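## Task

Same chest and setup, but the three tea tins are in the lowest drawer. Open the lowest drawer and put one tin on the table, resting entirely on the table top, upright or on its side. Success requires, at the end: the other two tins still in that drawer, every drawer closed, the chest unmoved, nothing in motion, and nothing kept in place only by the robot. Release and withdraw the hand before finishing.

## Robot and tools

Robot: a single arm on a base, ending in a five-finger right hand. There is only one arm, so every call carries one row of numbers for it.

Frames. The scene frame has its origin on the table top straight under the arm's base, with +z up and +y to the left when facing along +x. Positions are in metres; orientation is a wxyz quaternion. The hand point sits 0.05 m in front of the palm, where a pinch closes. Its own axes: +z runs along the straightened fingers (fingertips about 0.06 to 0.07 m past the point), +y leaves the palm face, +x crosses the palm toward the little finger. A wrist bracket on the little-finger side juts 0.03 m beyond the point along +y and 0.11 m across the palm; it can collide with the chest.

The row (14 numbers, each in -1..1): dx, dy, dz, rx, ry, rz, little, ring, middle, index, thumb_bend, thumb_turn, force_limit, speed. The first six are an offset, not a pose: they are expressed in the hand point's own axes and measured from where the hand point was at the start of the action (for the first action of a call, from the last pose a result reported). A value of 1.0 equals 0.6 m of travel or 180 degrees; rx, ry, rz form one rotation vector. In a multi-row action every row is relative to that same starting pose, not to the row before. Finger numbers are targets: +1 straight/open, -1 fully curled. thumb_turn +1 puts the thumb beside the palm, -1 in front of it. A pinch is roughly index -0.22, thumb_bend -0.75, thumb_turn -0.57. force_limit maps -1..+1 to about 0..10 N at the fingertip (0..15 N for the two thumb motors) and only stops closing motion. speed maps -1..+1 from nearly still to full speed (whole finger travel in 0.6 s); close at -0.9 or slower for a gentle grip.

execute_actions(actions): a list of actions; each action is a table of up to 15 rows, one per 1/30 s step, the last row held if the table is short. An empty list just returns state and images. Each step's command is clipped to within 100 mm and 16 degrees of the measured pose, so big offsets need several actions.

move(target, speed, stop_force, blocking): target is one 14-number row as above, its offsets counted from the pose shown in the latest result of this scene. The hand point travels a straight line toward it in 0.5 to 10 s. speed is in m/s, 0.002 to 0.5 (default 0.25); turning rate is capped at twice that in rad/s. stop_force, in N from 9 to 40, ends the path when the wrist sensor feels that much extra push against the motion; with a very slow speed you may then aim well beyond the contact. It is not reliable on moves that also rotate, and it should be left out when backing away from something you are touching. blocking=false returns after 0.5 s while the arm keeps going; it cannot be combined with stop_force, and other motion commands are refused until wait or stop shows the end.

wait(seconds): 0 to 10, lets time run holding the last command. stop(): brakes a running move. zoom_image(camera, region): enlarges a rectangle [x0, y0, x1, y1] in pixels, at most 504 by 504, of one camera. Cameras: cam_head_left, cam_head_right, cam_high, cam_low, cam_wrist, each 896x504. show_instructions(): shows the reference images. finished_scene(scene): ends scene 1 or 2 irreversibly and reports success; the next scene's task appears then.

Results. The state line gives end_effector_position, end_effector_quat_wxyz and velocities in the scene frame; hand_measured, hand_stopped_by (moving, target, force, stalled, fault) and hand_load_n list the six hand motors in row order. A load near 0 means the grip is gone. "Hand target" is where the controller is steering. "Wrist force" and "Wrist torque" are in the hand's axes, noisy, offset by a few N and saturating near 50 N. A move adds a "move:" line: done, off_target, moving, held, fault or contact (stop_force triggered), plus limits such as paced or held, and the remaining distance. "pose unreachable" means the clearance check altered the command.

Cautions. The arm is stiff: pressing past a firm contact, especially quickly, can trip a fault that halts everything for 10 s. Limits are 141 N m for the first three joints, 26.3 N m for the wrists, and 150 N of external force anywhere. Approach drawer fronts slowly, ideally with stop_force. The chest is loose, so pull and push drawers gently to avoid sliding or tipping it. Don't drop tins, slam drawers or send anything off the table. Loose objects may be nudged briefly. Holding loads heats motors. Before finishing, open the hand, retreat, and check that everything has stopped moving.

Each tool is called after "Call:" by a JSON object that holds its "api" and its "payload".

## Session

Call:
{"api": "execute_actions", "payload": {"actions": []}}

Scene clock: 0.00 s.
end_effector_position=(+0.6698, +0.2624, +0.3981) hand_measured=(+1.000, +1.000, +1.000, +1.000, +1.000, +1.000) hand_load_n=(+0.0, +0.0, +0.0, +0.0, +0.0, +0.0) hand_stopped_by=(target, target, target, target, target, target) hand_force_limit=0.00 hand_speed=-0.80 end_effector_quat_wxyz=(-0.050, +0.742, +0.669, +0.001) end_effector_velocity=(-0.000, +0.000, -0.000) end_effector_angular_velocity=(-0.000, +0.001, +0.000)
Joint positions: [ 0.474 -1.099  0.859  1.402  1.956  0.588]
Joint velocities: [ 0.     0.     0.001  0.    -0.     0.   ]
Joint torques (N m, as the arm reports them, + toward a larger angle): no reading
Wrist force (N, on the end effector, along its own x y z axes, offset not removed): no reading
Wrist torque (N m, same axes, about the end effector's origin, offset not removed): no reading
Hand target: +0.670, +0.262, +0.398; -0.050, +0.742, +0.669, +0.001
camera_calibration (this result's frames):
cam_wrist: T_world_to_cam=[[0.964434, -0.241622, -0.107169, -0.533721], [-0.153173, -0.841315, 0.518389, 0.115934], [-0.215417, -0.483537, -0.848403, 0.739939], [0, 0, 0, 1]] pos_world=[0.691892, 0.326366, 0.510469]

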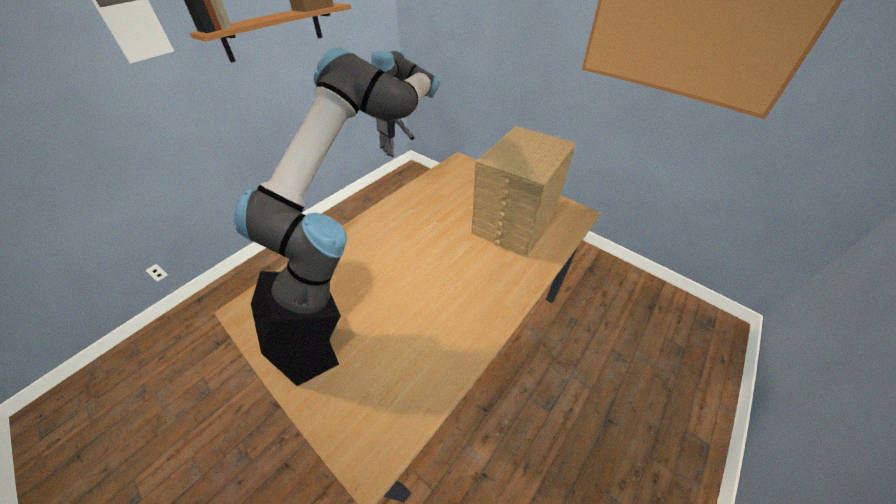

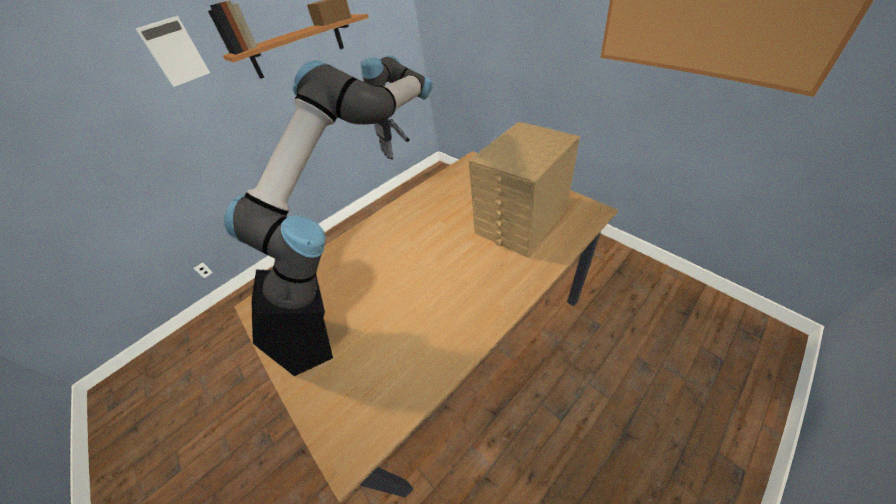

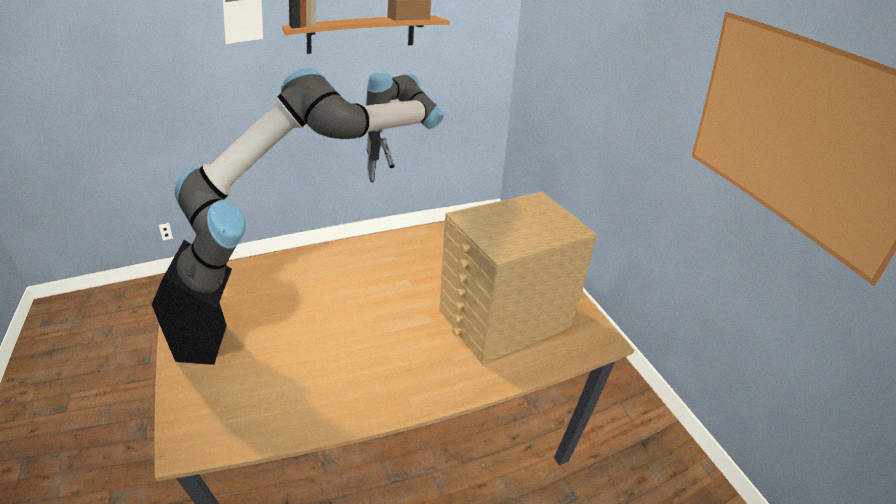

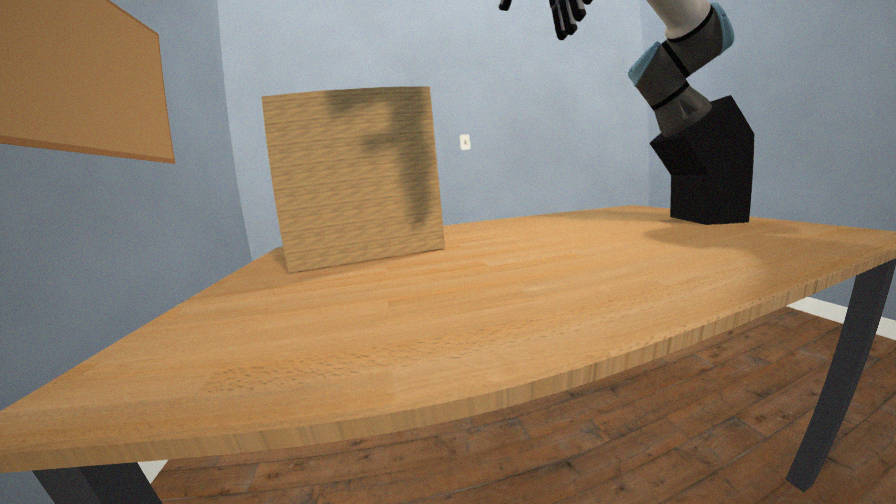

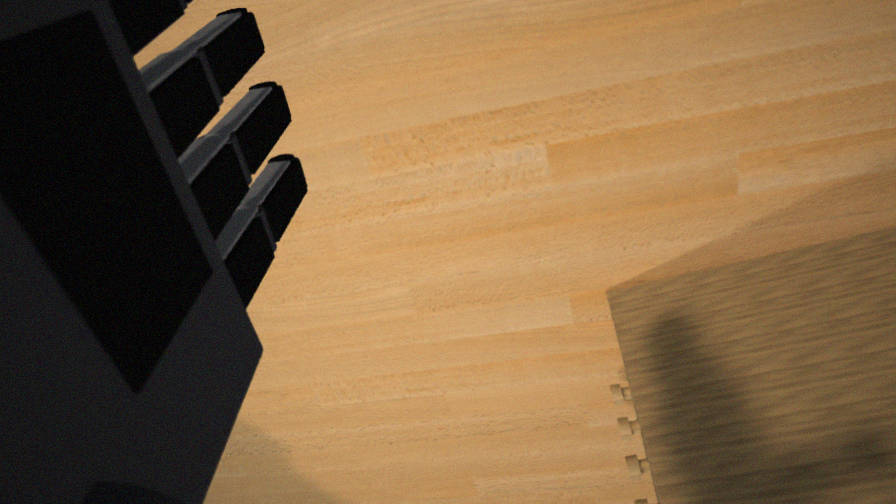

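Call:
{"api": "zoom_image", "payload": {"camera": "cam_high", "region": [420,180,620,380]}}

Call:
{"api": "zoom_image", "payload": {"camera": "cam_head_left", "region": [450,110,600,270]}}

Call:
{"api": "zoom_image", "payload": {"camera": "cam_head_right", "region": [450,110,600,270]}}

Region (420, 180, 620, 380) of cam_high's 896x504 image, scaled by 2.520, with more detail than that image has.

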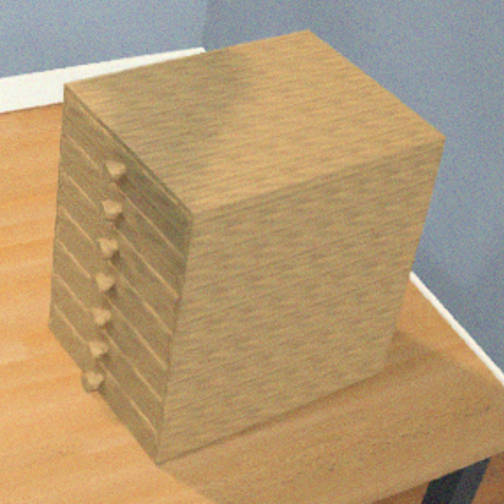

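Region (450, 110, 600, 270) of cam_head_left's 896x504 image, scaled by 3.150, with more detail than that image has; it fills the left 472 columns of this view, and the rest is white.

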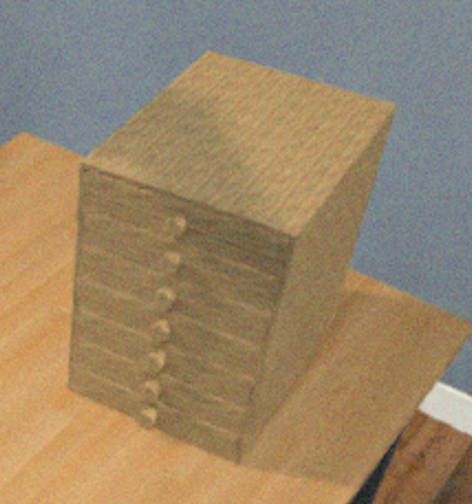

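Region (450, 110, 600, 270) of cam_head_right's 896x504 image, scaled by 3.150, with more detail than that image has; it fills the left 472 columns of this view, and the rest is white.

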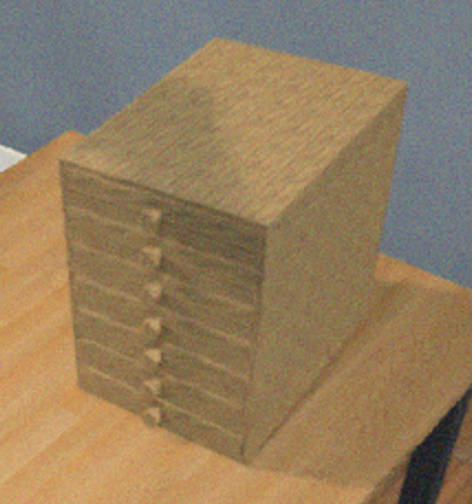

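Call:
{"api": "move", "payload": {"target": [-0.79,-0.006,0.412,-0.159,-0.0095,-0.071,-1,-1,-1,0.3,0.3,-0.57,0.3,0], "speed": 0.25}}

Scene clock: 19.00 s.
end_effector_position=(+0.5992, -0.1895, +0.1207) hand_measured=(-1.000, -1.000, -1.000, +0.300, +0.300, -0.570) hand_load_n=(+0.0, +0.0, +0.0, +0.0, +0.0, +0.0) hand_stopped_by=(target, target, target, target, target, target) hand_force_limit=0.30 hand_speed=0.00 end_effector_quat_wxyz=(+0.145, +0.653, +0.726, +0.160) end_effector_velocity=(+0.001, -0.001, -0.002) end_effector_angular_velocity=(+0.004, -0.004, +0.003)
Joint positions: [-0.888 -1.433  1.971  0.093  1.006 -0.656]
Joint velocities: [-0.003  0.007 -0.004 -0.003 -0.009 -0.004]
Joint torques (N m, as the arm reports them, + toward a larger angle): [ -8.81 -28.23 -15.22  -0.11  -3.43  -2.28]
Wrist force (N, on the end effector, along its own x y z axes, offset not removed): [-2.6 0.2 1.4]
Wrist torque (N m, same axes, about the end effector's origin, offset not removed): [0.01 0.38 -0.24]
Hand target: +0.599, -0.190, +0.120; +0.145, +0.653, +0.726, +0.160
Off the commanded pose: 0.001 m, 0 deg.
move: done
camera_calibration (this result's frames):
cam_wrist: T_world_to_cam=[[0.917307, -0.0482675, 0.395245, -0.600333], [-0.248244, -0.845426, 0.472895, -0.0695067], [0.311325, -0.531907, -0.787497, -0.0612618], [0, 0, 0, 1]] pos_world=[0.552507, -0.120325, 0.221904]

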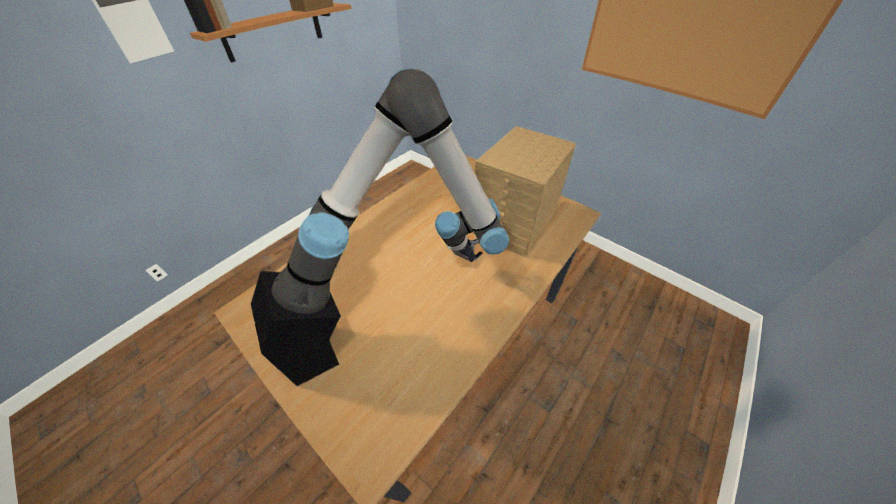

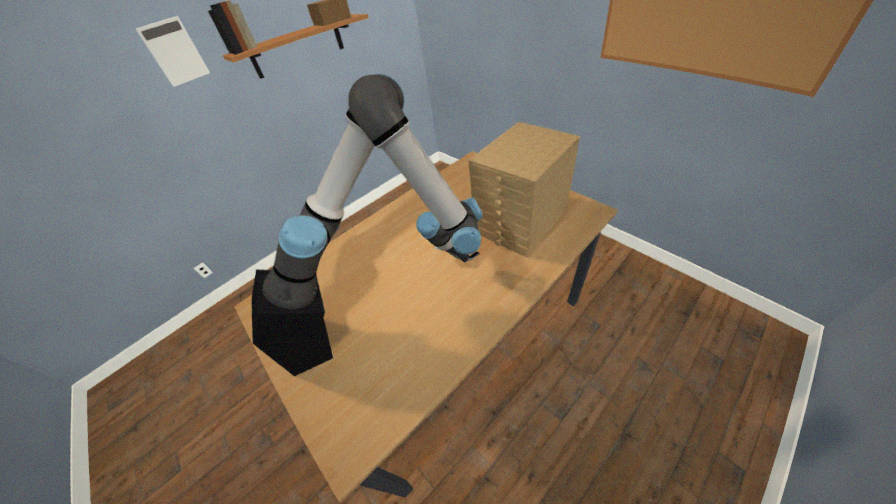

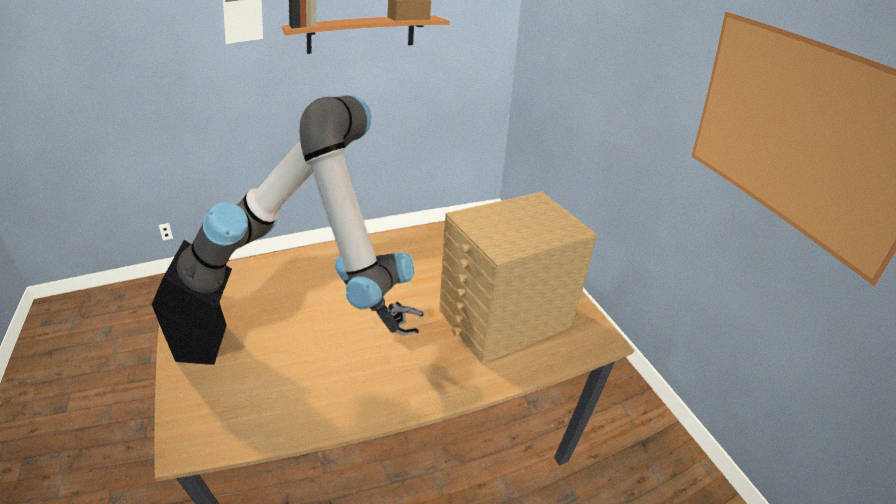

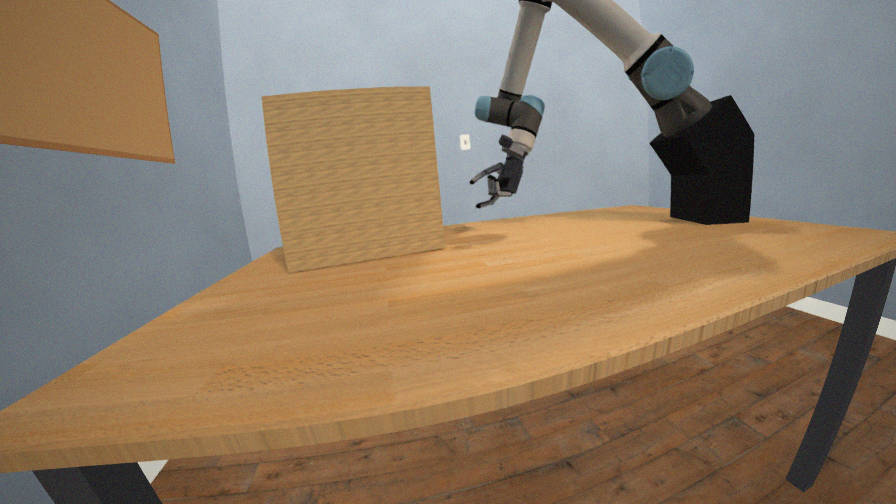

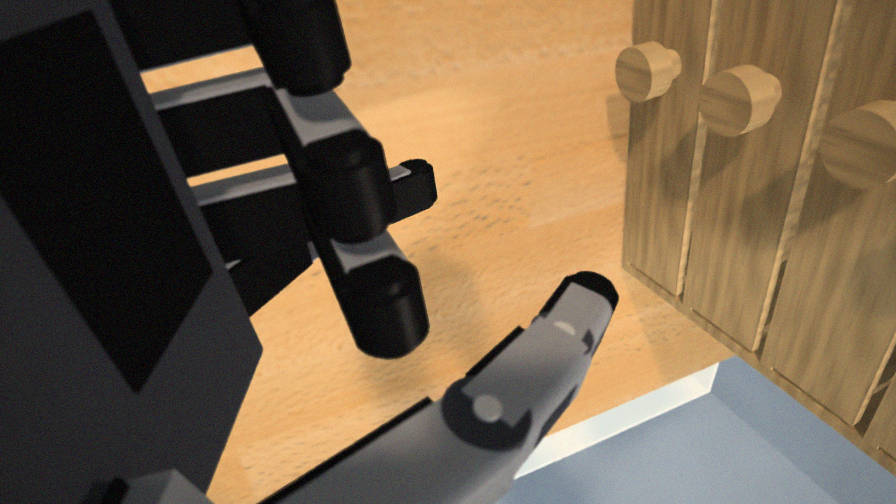

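Call:
{"api": "move", "payload": {"target": [0,0,0,0.0866,0.34,0.135,-1,-1,-1,0.3,0.3,-0.57,0.3,0], "speed": 0.25}}

Scene clock: 34.40 s.
end_effector_position=(+0.5991, -0.1898, +0.1206) hand_measured=(-1.000, -1.000, -1.000, +0.300, +0.300, -0.570) hand_load_n=(+0.0, +0.0, +0.0, +0.0, +0.0, +0.0) hand_stopped_by=(target, target, target, target, target, target) hand_force_limit=0.30 hand_speed=0.00 end_effector_quat_wxyz=(-0.359, +0.626, +0.566, +0.398) end_effector_velocity=(-0.000, -0.000, -0.000) end_effector_angular_velocity=(+0.014, +0.002, +0.003)
Joint positions: [-1.06  -0.832  1.405  1.775  0.69  -1.62 ]
Joint velocities: [ 0.     0.009 -0.007  0.02   0.005 -0.015]
Joint torques (N m, as the arm reports them, + toward a larger angle): [  4.64 -38.47 -13.7    2.45   2.93  -1.85]
Wrist force (N, on the end effector, along its own x y z axes, offset not removed): [-2.5 1.4 -0.1]
Wrist torque (N m, same axes, about the end effector's origin, offset not removed): [0.24 0.50 -0.05]
Hand target: +0.599, -0.190, +0.121; -0.360, +0.626, +0.566, +0.398
Off the commanded pose: 0.000 m, 0 deg.
move: done
camera_calibration (this result's frames):
cam_wrist: T_world_to_cam=[[0.980079, -0.139922, -0.140953, -0.59054], [-0.192226, -0.846772, -0.49601, 0.0132918], [-0.0499526, 0.513223, -0.8568, 0.361691], [0, 0, 0, 1]] pos_world=[0.599398, -0.257003, 0.233251]

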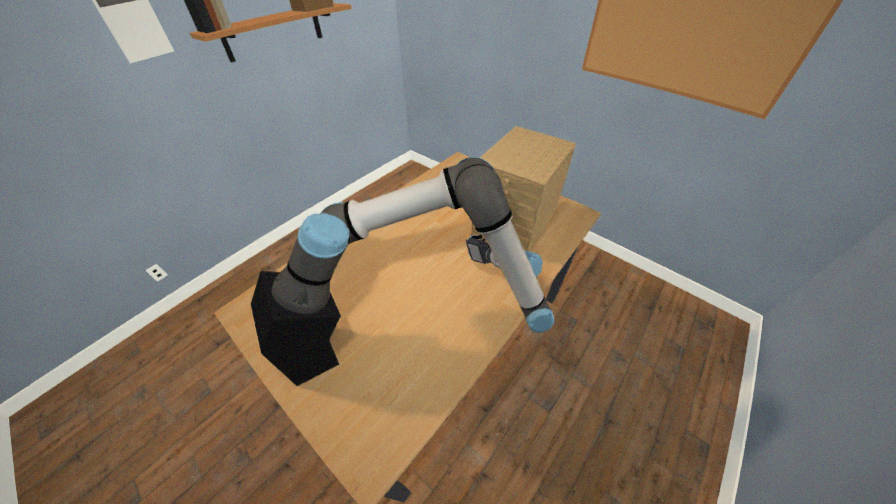

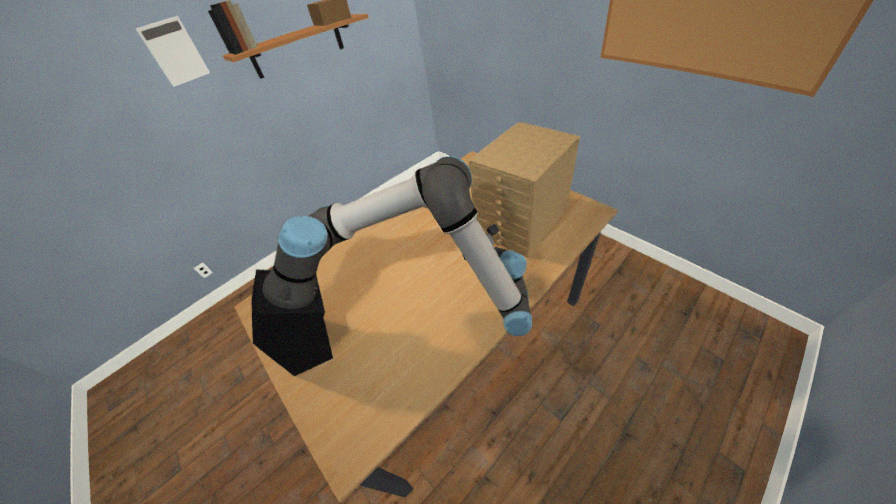

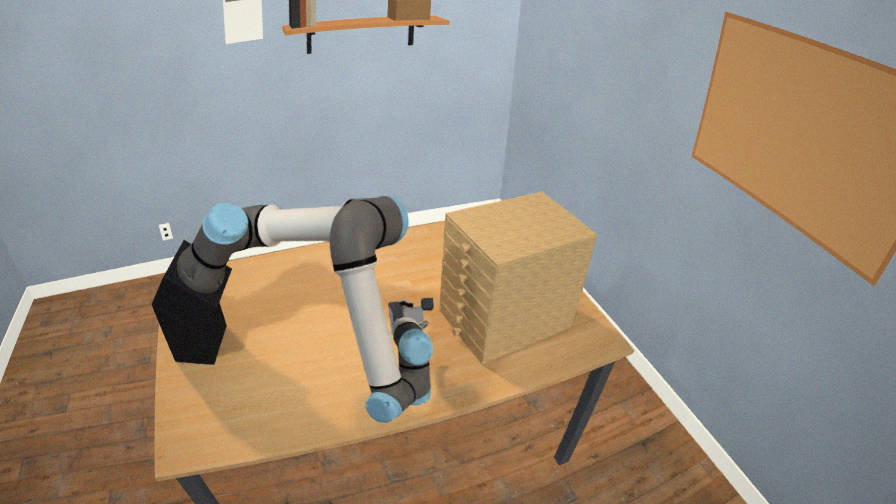

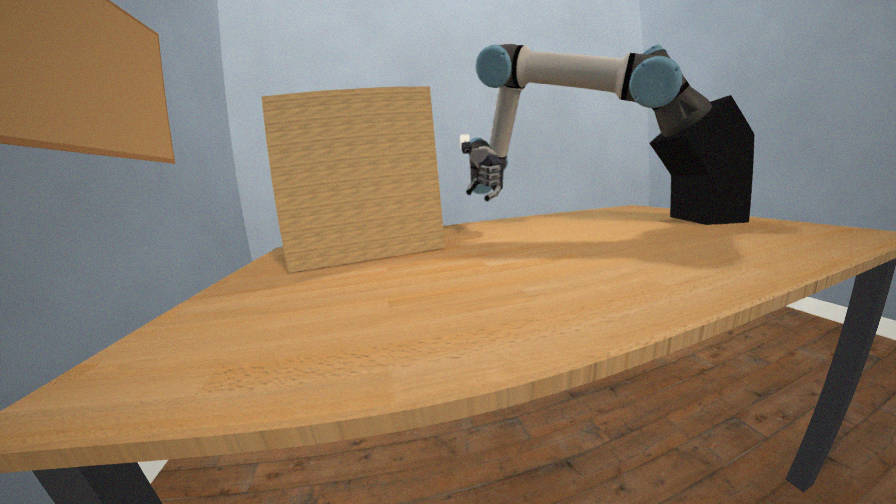

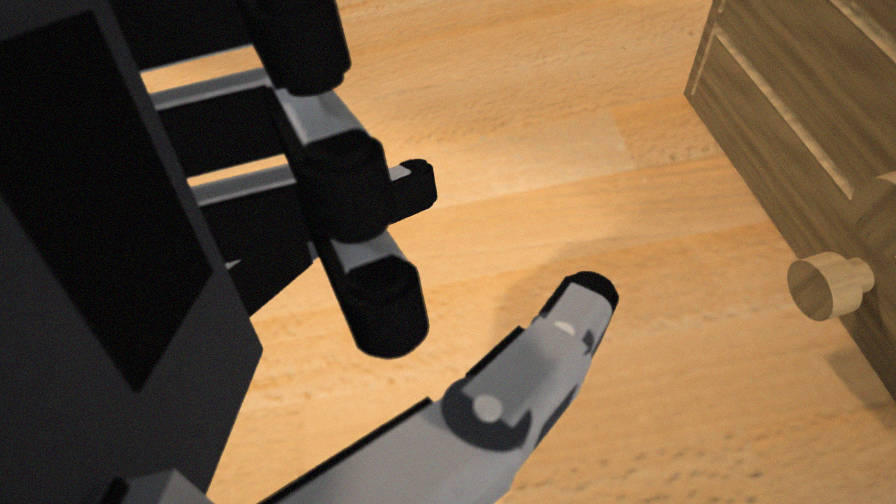

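Call:
{"api": "execute_actions", "payload": {"actions": []}}

Scene clock: 37.53 s.
end_effector_position=(+0.5991, -0.1898, +0.1206) hand_measured=(-1.000, -1.000, -1.000, +0.300, +0.300, -0.570) hand_load_n=(+0.0, +0.0, +0.0, +0.0, +0.0, +0.0) hand_stopped_by=(target, target, target, target, target, target) hand_force_limit=0.30 hand_speed=0.00 end_effector_quat_wxyz=(-0.360, +0.626, +0.566, +0.398) end_effector_velocity=(+0.000, +0.000, -0.000) end_effector_angular_velocity=(+0.000, -0.000, -0.001)
Joint positions: [-1.06  -0.831  1.404  1.778  0.691 -1.622]
Joint velocities: [ 0.     0.     0.001 -0.001 -0.001  0.   ]
Joint torques (N m, as the arm reports them, + toward a larger angle): [  4.45 -38.46 -13.81   2.42   2.94  -1.95]
Wrist force (N, on the end effector, along its own x y z axes, offset not removed): [-2.4 2.2 1.2]
Wrist torque (N m, same axes, about the end effector's origin, offset not removed): [0.30 0.42 0.02]
Hand target: +0.599, -0.190, +0.121; -0.360, +0.626, +0.566, +0.398
Off the commanded pose: 0.000 m, 0 deg.
camera_calibration (this result's frames):
cam_wrist: T_world_to_cam=[[0.980102, -0.139091, -0.141614, -0.590282], [-0.191943, -0.845912, -0.497584, 0.0134905], [-0.0505838, 0.514865, -0.855778, 0.362218], [0, 0, 0, 1]] pos_world=[0.599448, -0.257185, 0.233098]

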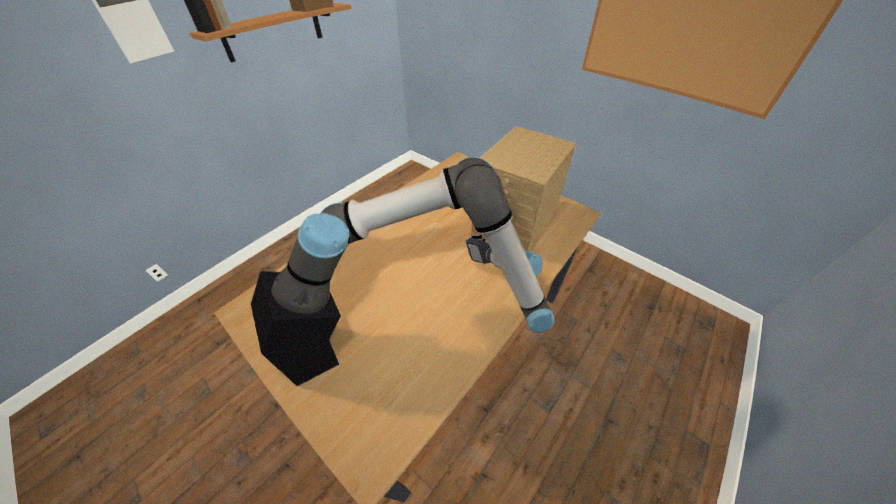

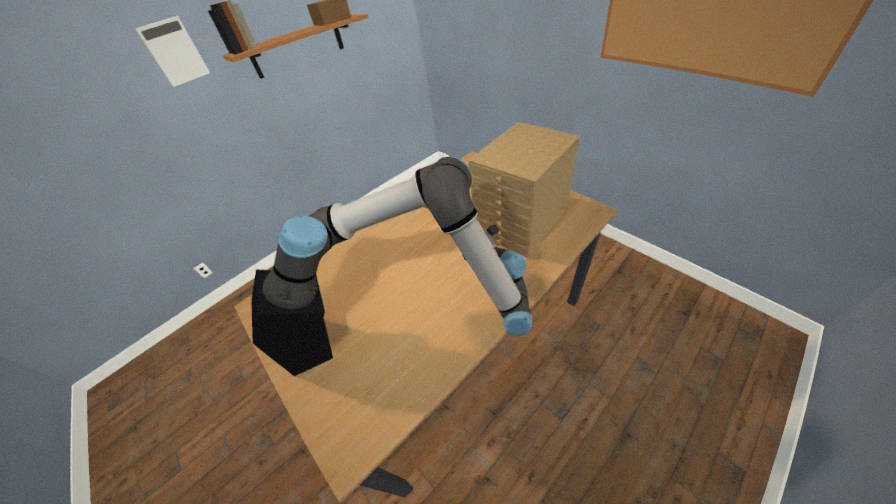

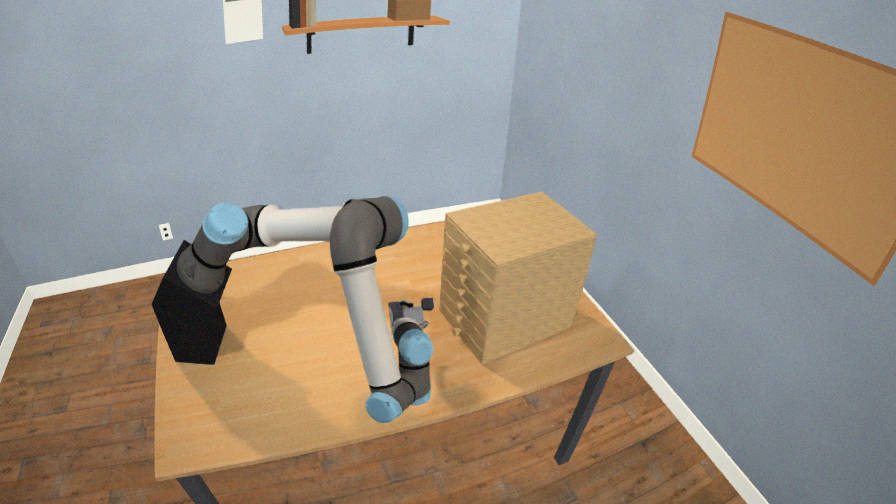

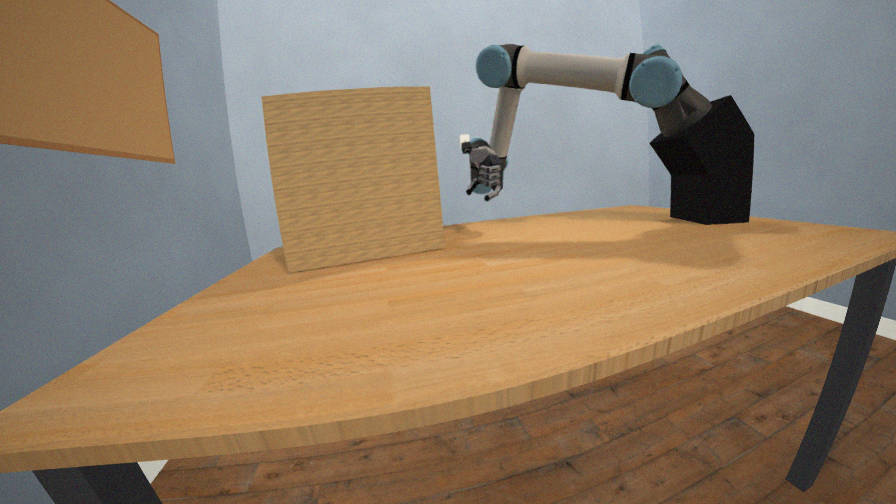

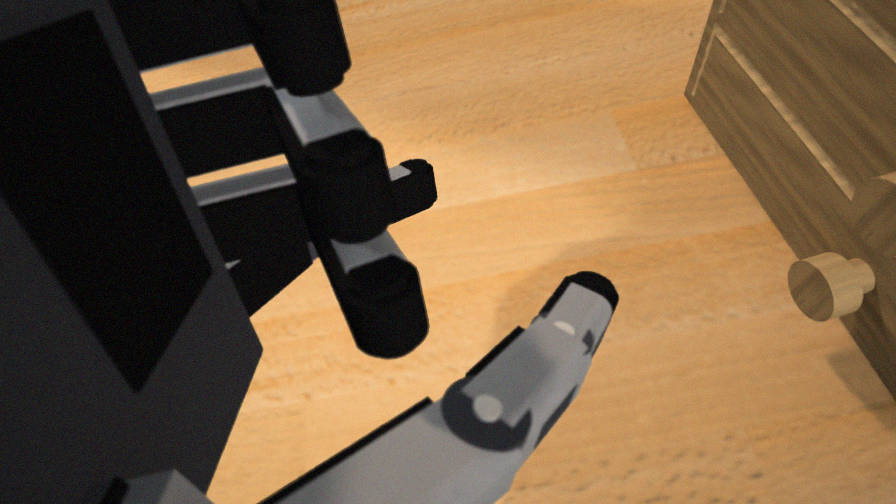

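Call:
{"api": "move", "payload": {"target": [-0.111,0.148,0.077,0,0,0,-1,-1,-1,0.3,0.3,-0.57,0.3,0], "speed": 0.1}}

Scene clock: 44.20 s.
end_effector_position=(+0.6884, -0.1849, +0.0408) hand_measured=(-1.000, -1.000, -1.000, +0.300, +0.300, -0.570) hand_load_n=(+0.0, +0.0, +0.0, +0.0, +0.0, +0.0) hand_stopped_by=(target, target, target, target, target, target) hand_force_limit=0.30 hand_speed=0.00 end_effector_quat_wxyz=(-0.360, +0.626, +0.566, +0.399) end_effector_velocity=(+0.002, -0.001, -0.002) end_effector_angular_velocity=(+0.000, +0.001, +0.001)
Joint positions: [-0.911 -0.576  0.921  1.854  0.594 -1.432]
Joint velocities: [ 0.002  0.008 -0.016  0.007  0.     0.003]
Joint torques (N m, as the arm reports them, + toward a larger angle): [  6.83 -44.7  -17.75   2.52  -3.42   1.58]
Wrist force (N, on the end effector, along its own x y z axes, offset not removed): [-3.0 1.2 0.8]
Wrist torque (N m, same axes, about the end effector's origin, offset not removed): [0.14 0.50 -0.07]
Hand target: +0.689, -0.185, +0.041; -0.360, +0.626, +0.566, +0.398
Off the commanded pose: 0.001 m, 0 deg.
move: done
camera_calibration (this result's frames):
cam_wrist: T_world_to_cam=[[0.980092, -0.139216, -0.141561, -0.688419], [-0.19203, -0.845822, -0.497704, -0.00490149], [-0.0504471, 0.514979, -0.855717, 0.295809], [0, 0, 0, 1]] pos_world=[0.688695, -0.25232, 0.153236]

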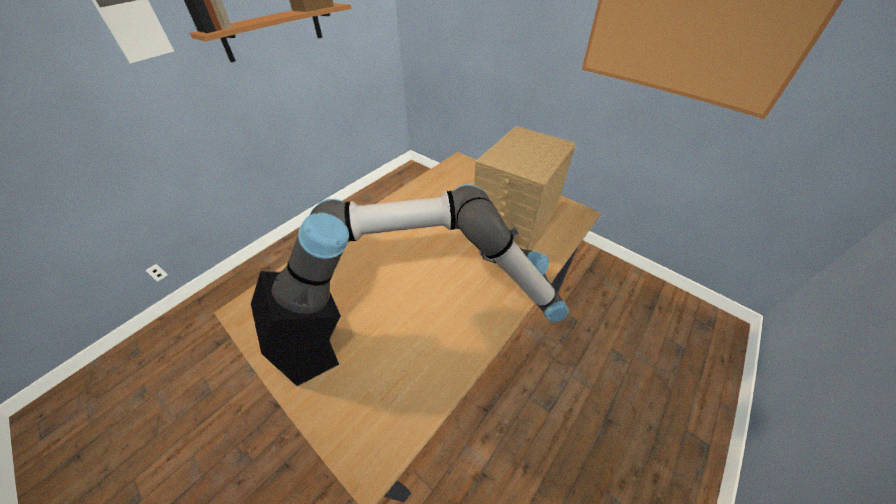

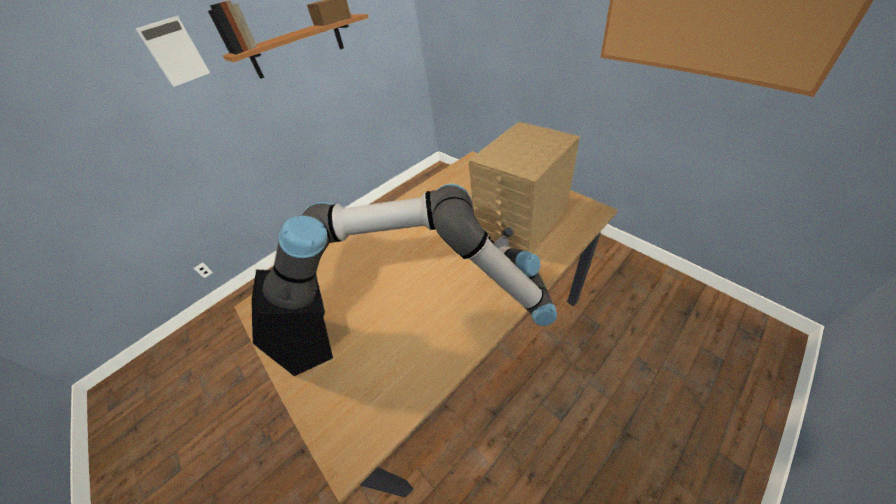

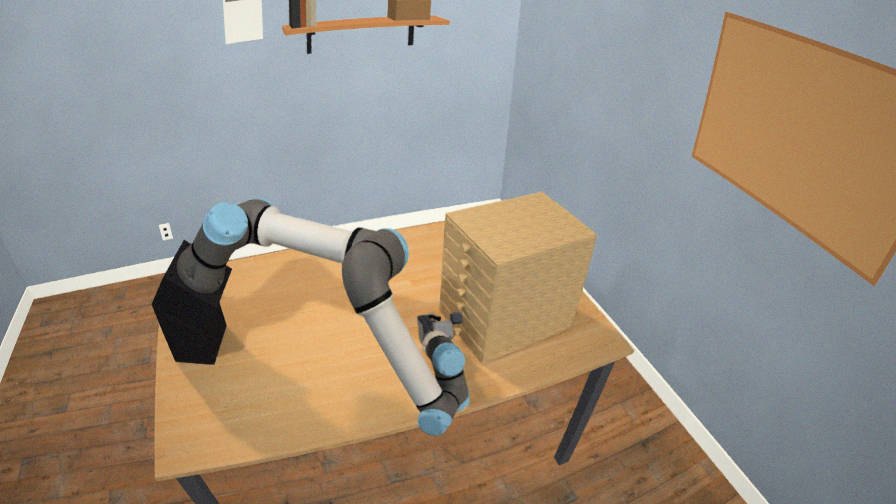

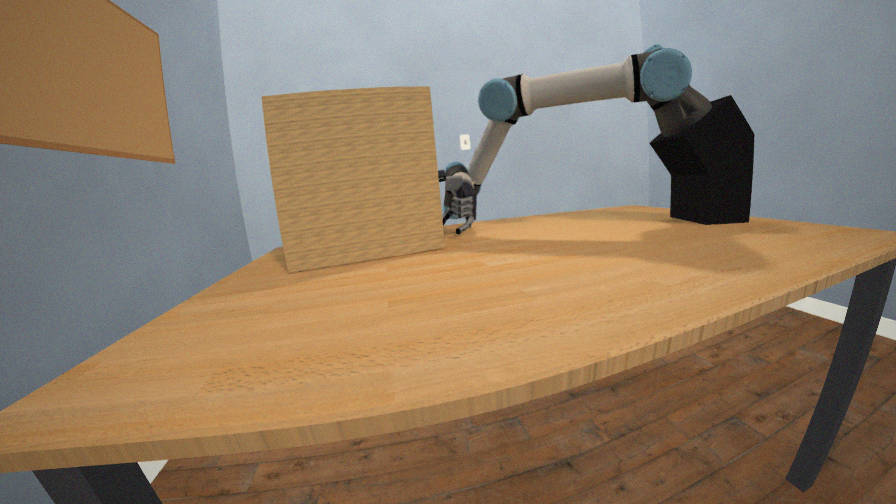

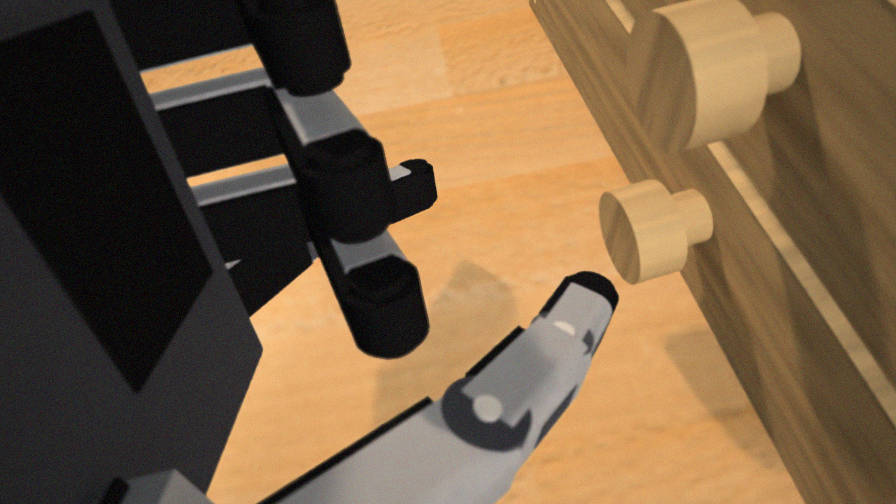

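Call:
{"api": "execute_actions", "payload": {"actions": [[[0,0,0,0,0,0,-1,-1,-1,0.15,-0.6,-0.57,0.3,0]],[[0,0,0,0,0,0,-1,-1,-1,0.15,-0.6,-0.57,0.3,0]]]}}

Call:
{"api": "zoom_image", "payload": {"camera": "cam_low", "region": [400,150,540,260]}}

Scene clock: 47.50 s.
end_effector_position=(+0.6884, -0.1848, +0.0407) hand_measured=(-1.000, -1.000, -1.000, +0.150, -0.600, -0.570) hand_load_n=(+0.0, +0.0, +0.0, +0.0, +0.0, +0.0) hand_stopped_by=(target, target, target, target, moving, target) hand_force_limit=0.30 hand_speed=0.00 end_effector_quat_wxyz=(-0.360, +0.626, +0.566, +0.399) end_effector_velocity=(-0.000, -0.000, -0.000) end_effector_angular_velocity=(-0.001, -0.001, -0.001)
Joint positions: [-0.911 -0.576  0.921  1.854  0.594 -1.432]
Joint velocities: [-0.    -0.     0.001 -0.002 -0.001  0.   ]
Joint torques (N m, as the arm reports them, + toward a larger angle): [-11.72 -56.52  -2.67   0.19   0.26  -1.83]
Wrist force (N, on the end effector, along its own x y z axes, offset not removed): [-2.6 2.3 -0.4]
Wrist torque (N m, same axes, about the end effector's origin, offset not removed): [0.43 0.44 -0.03]
Hand target: +0.688, -0.185, +0.041; -0.360, +0.626, +0.566, +0.399
Off the commanded pose: 0.000 m, 0 deg.
camera_calibration (this result's frames):
cam_wrist: T_world_to_cam=[[0.980098, -0.139143, -0.141588, -0.688411], [-0.191985, -0.845795, -0.497768, -0.00488116], [-0.0504939, 0.515044, -0.855675, 0.295796], [0, 0, 0, 1]] pos_world=[0.688709, -0.252264, 0.153205]

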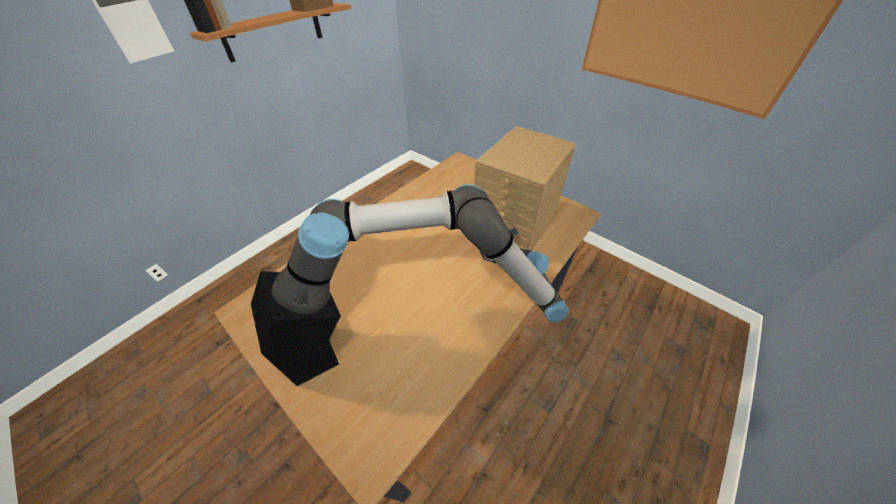

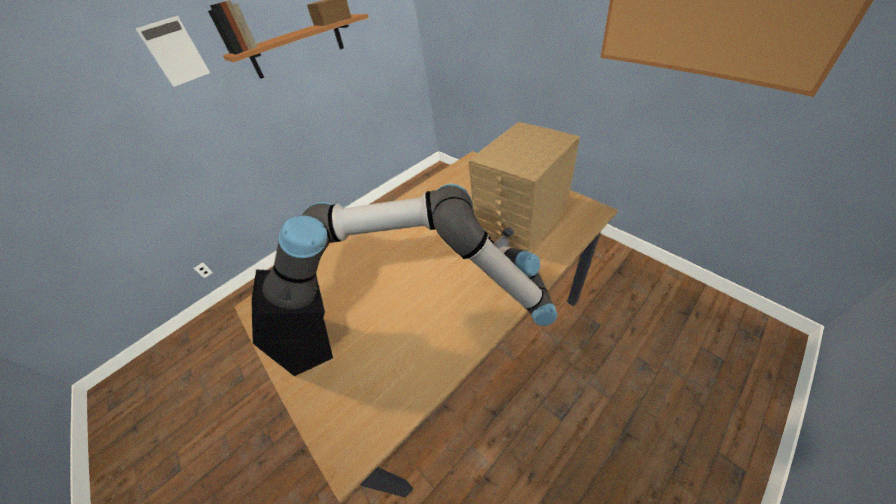

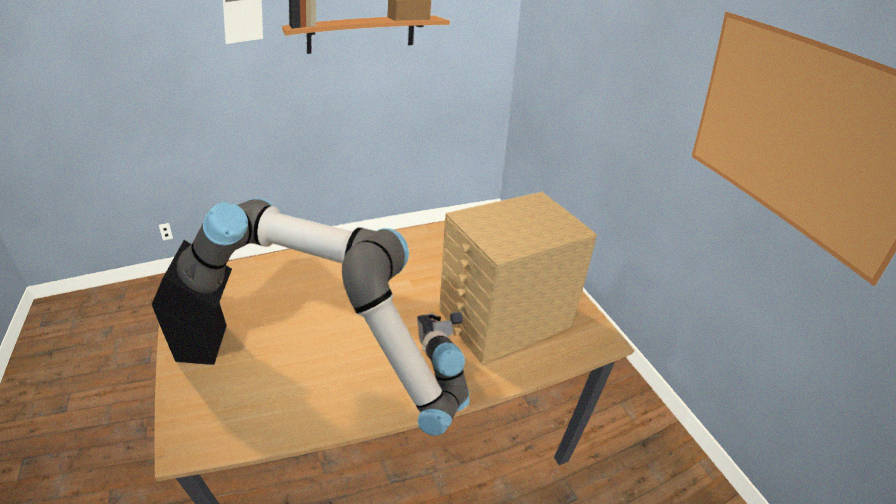

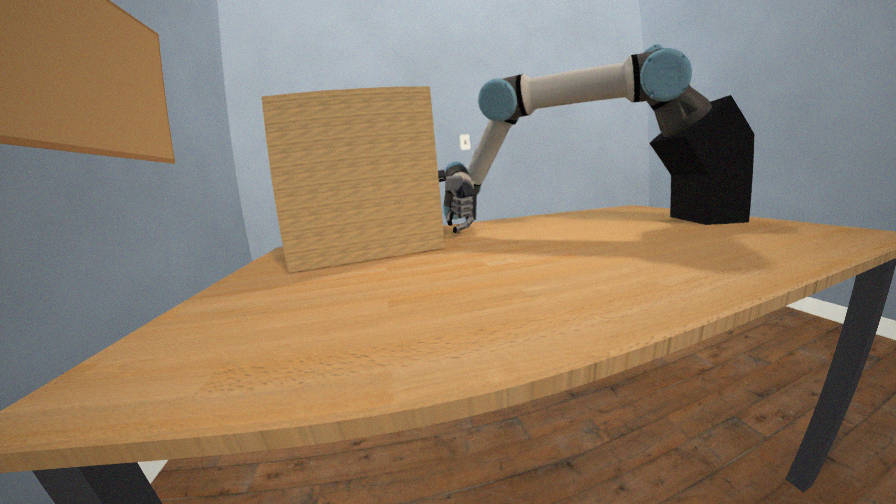

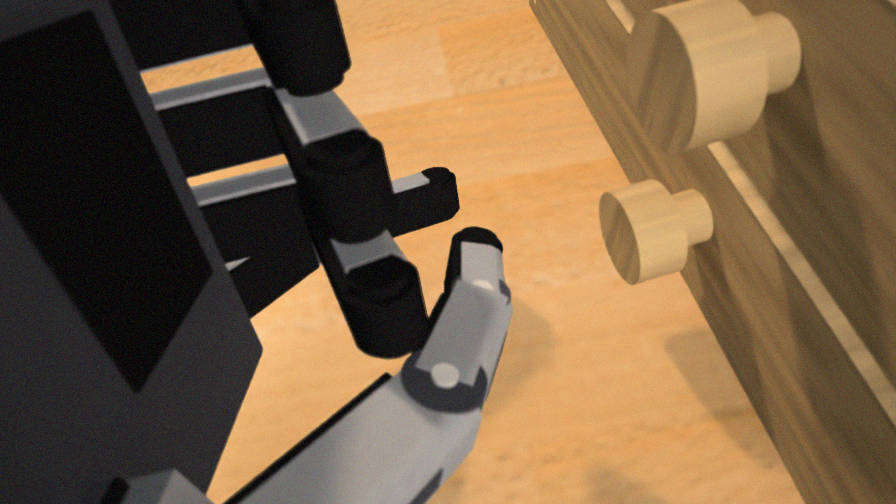

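Region (400, 150, 540, 260) of cam_low's 896x504 image, scaled by 3.600, with more detail than that image has; it fills the top 396 rows of this view, and the rest is white.

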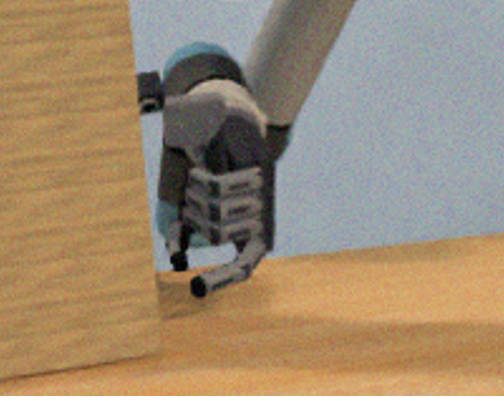

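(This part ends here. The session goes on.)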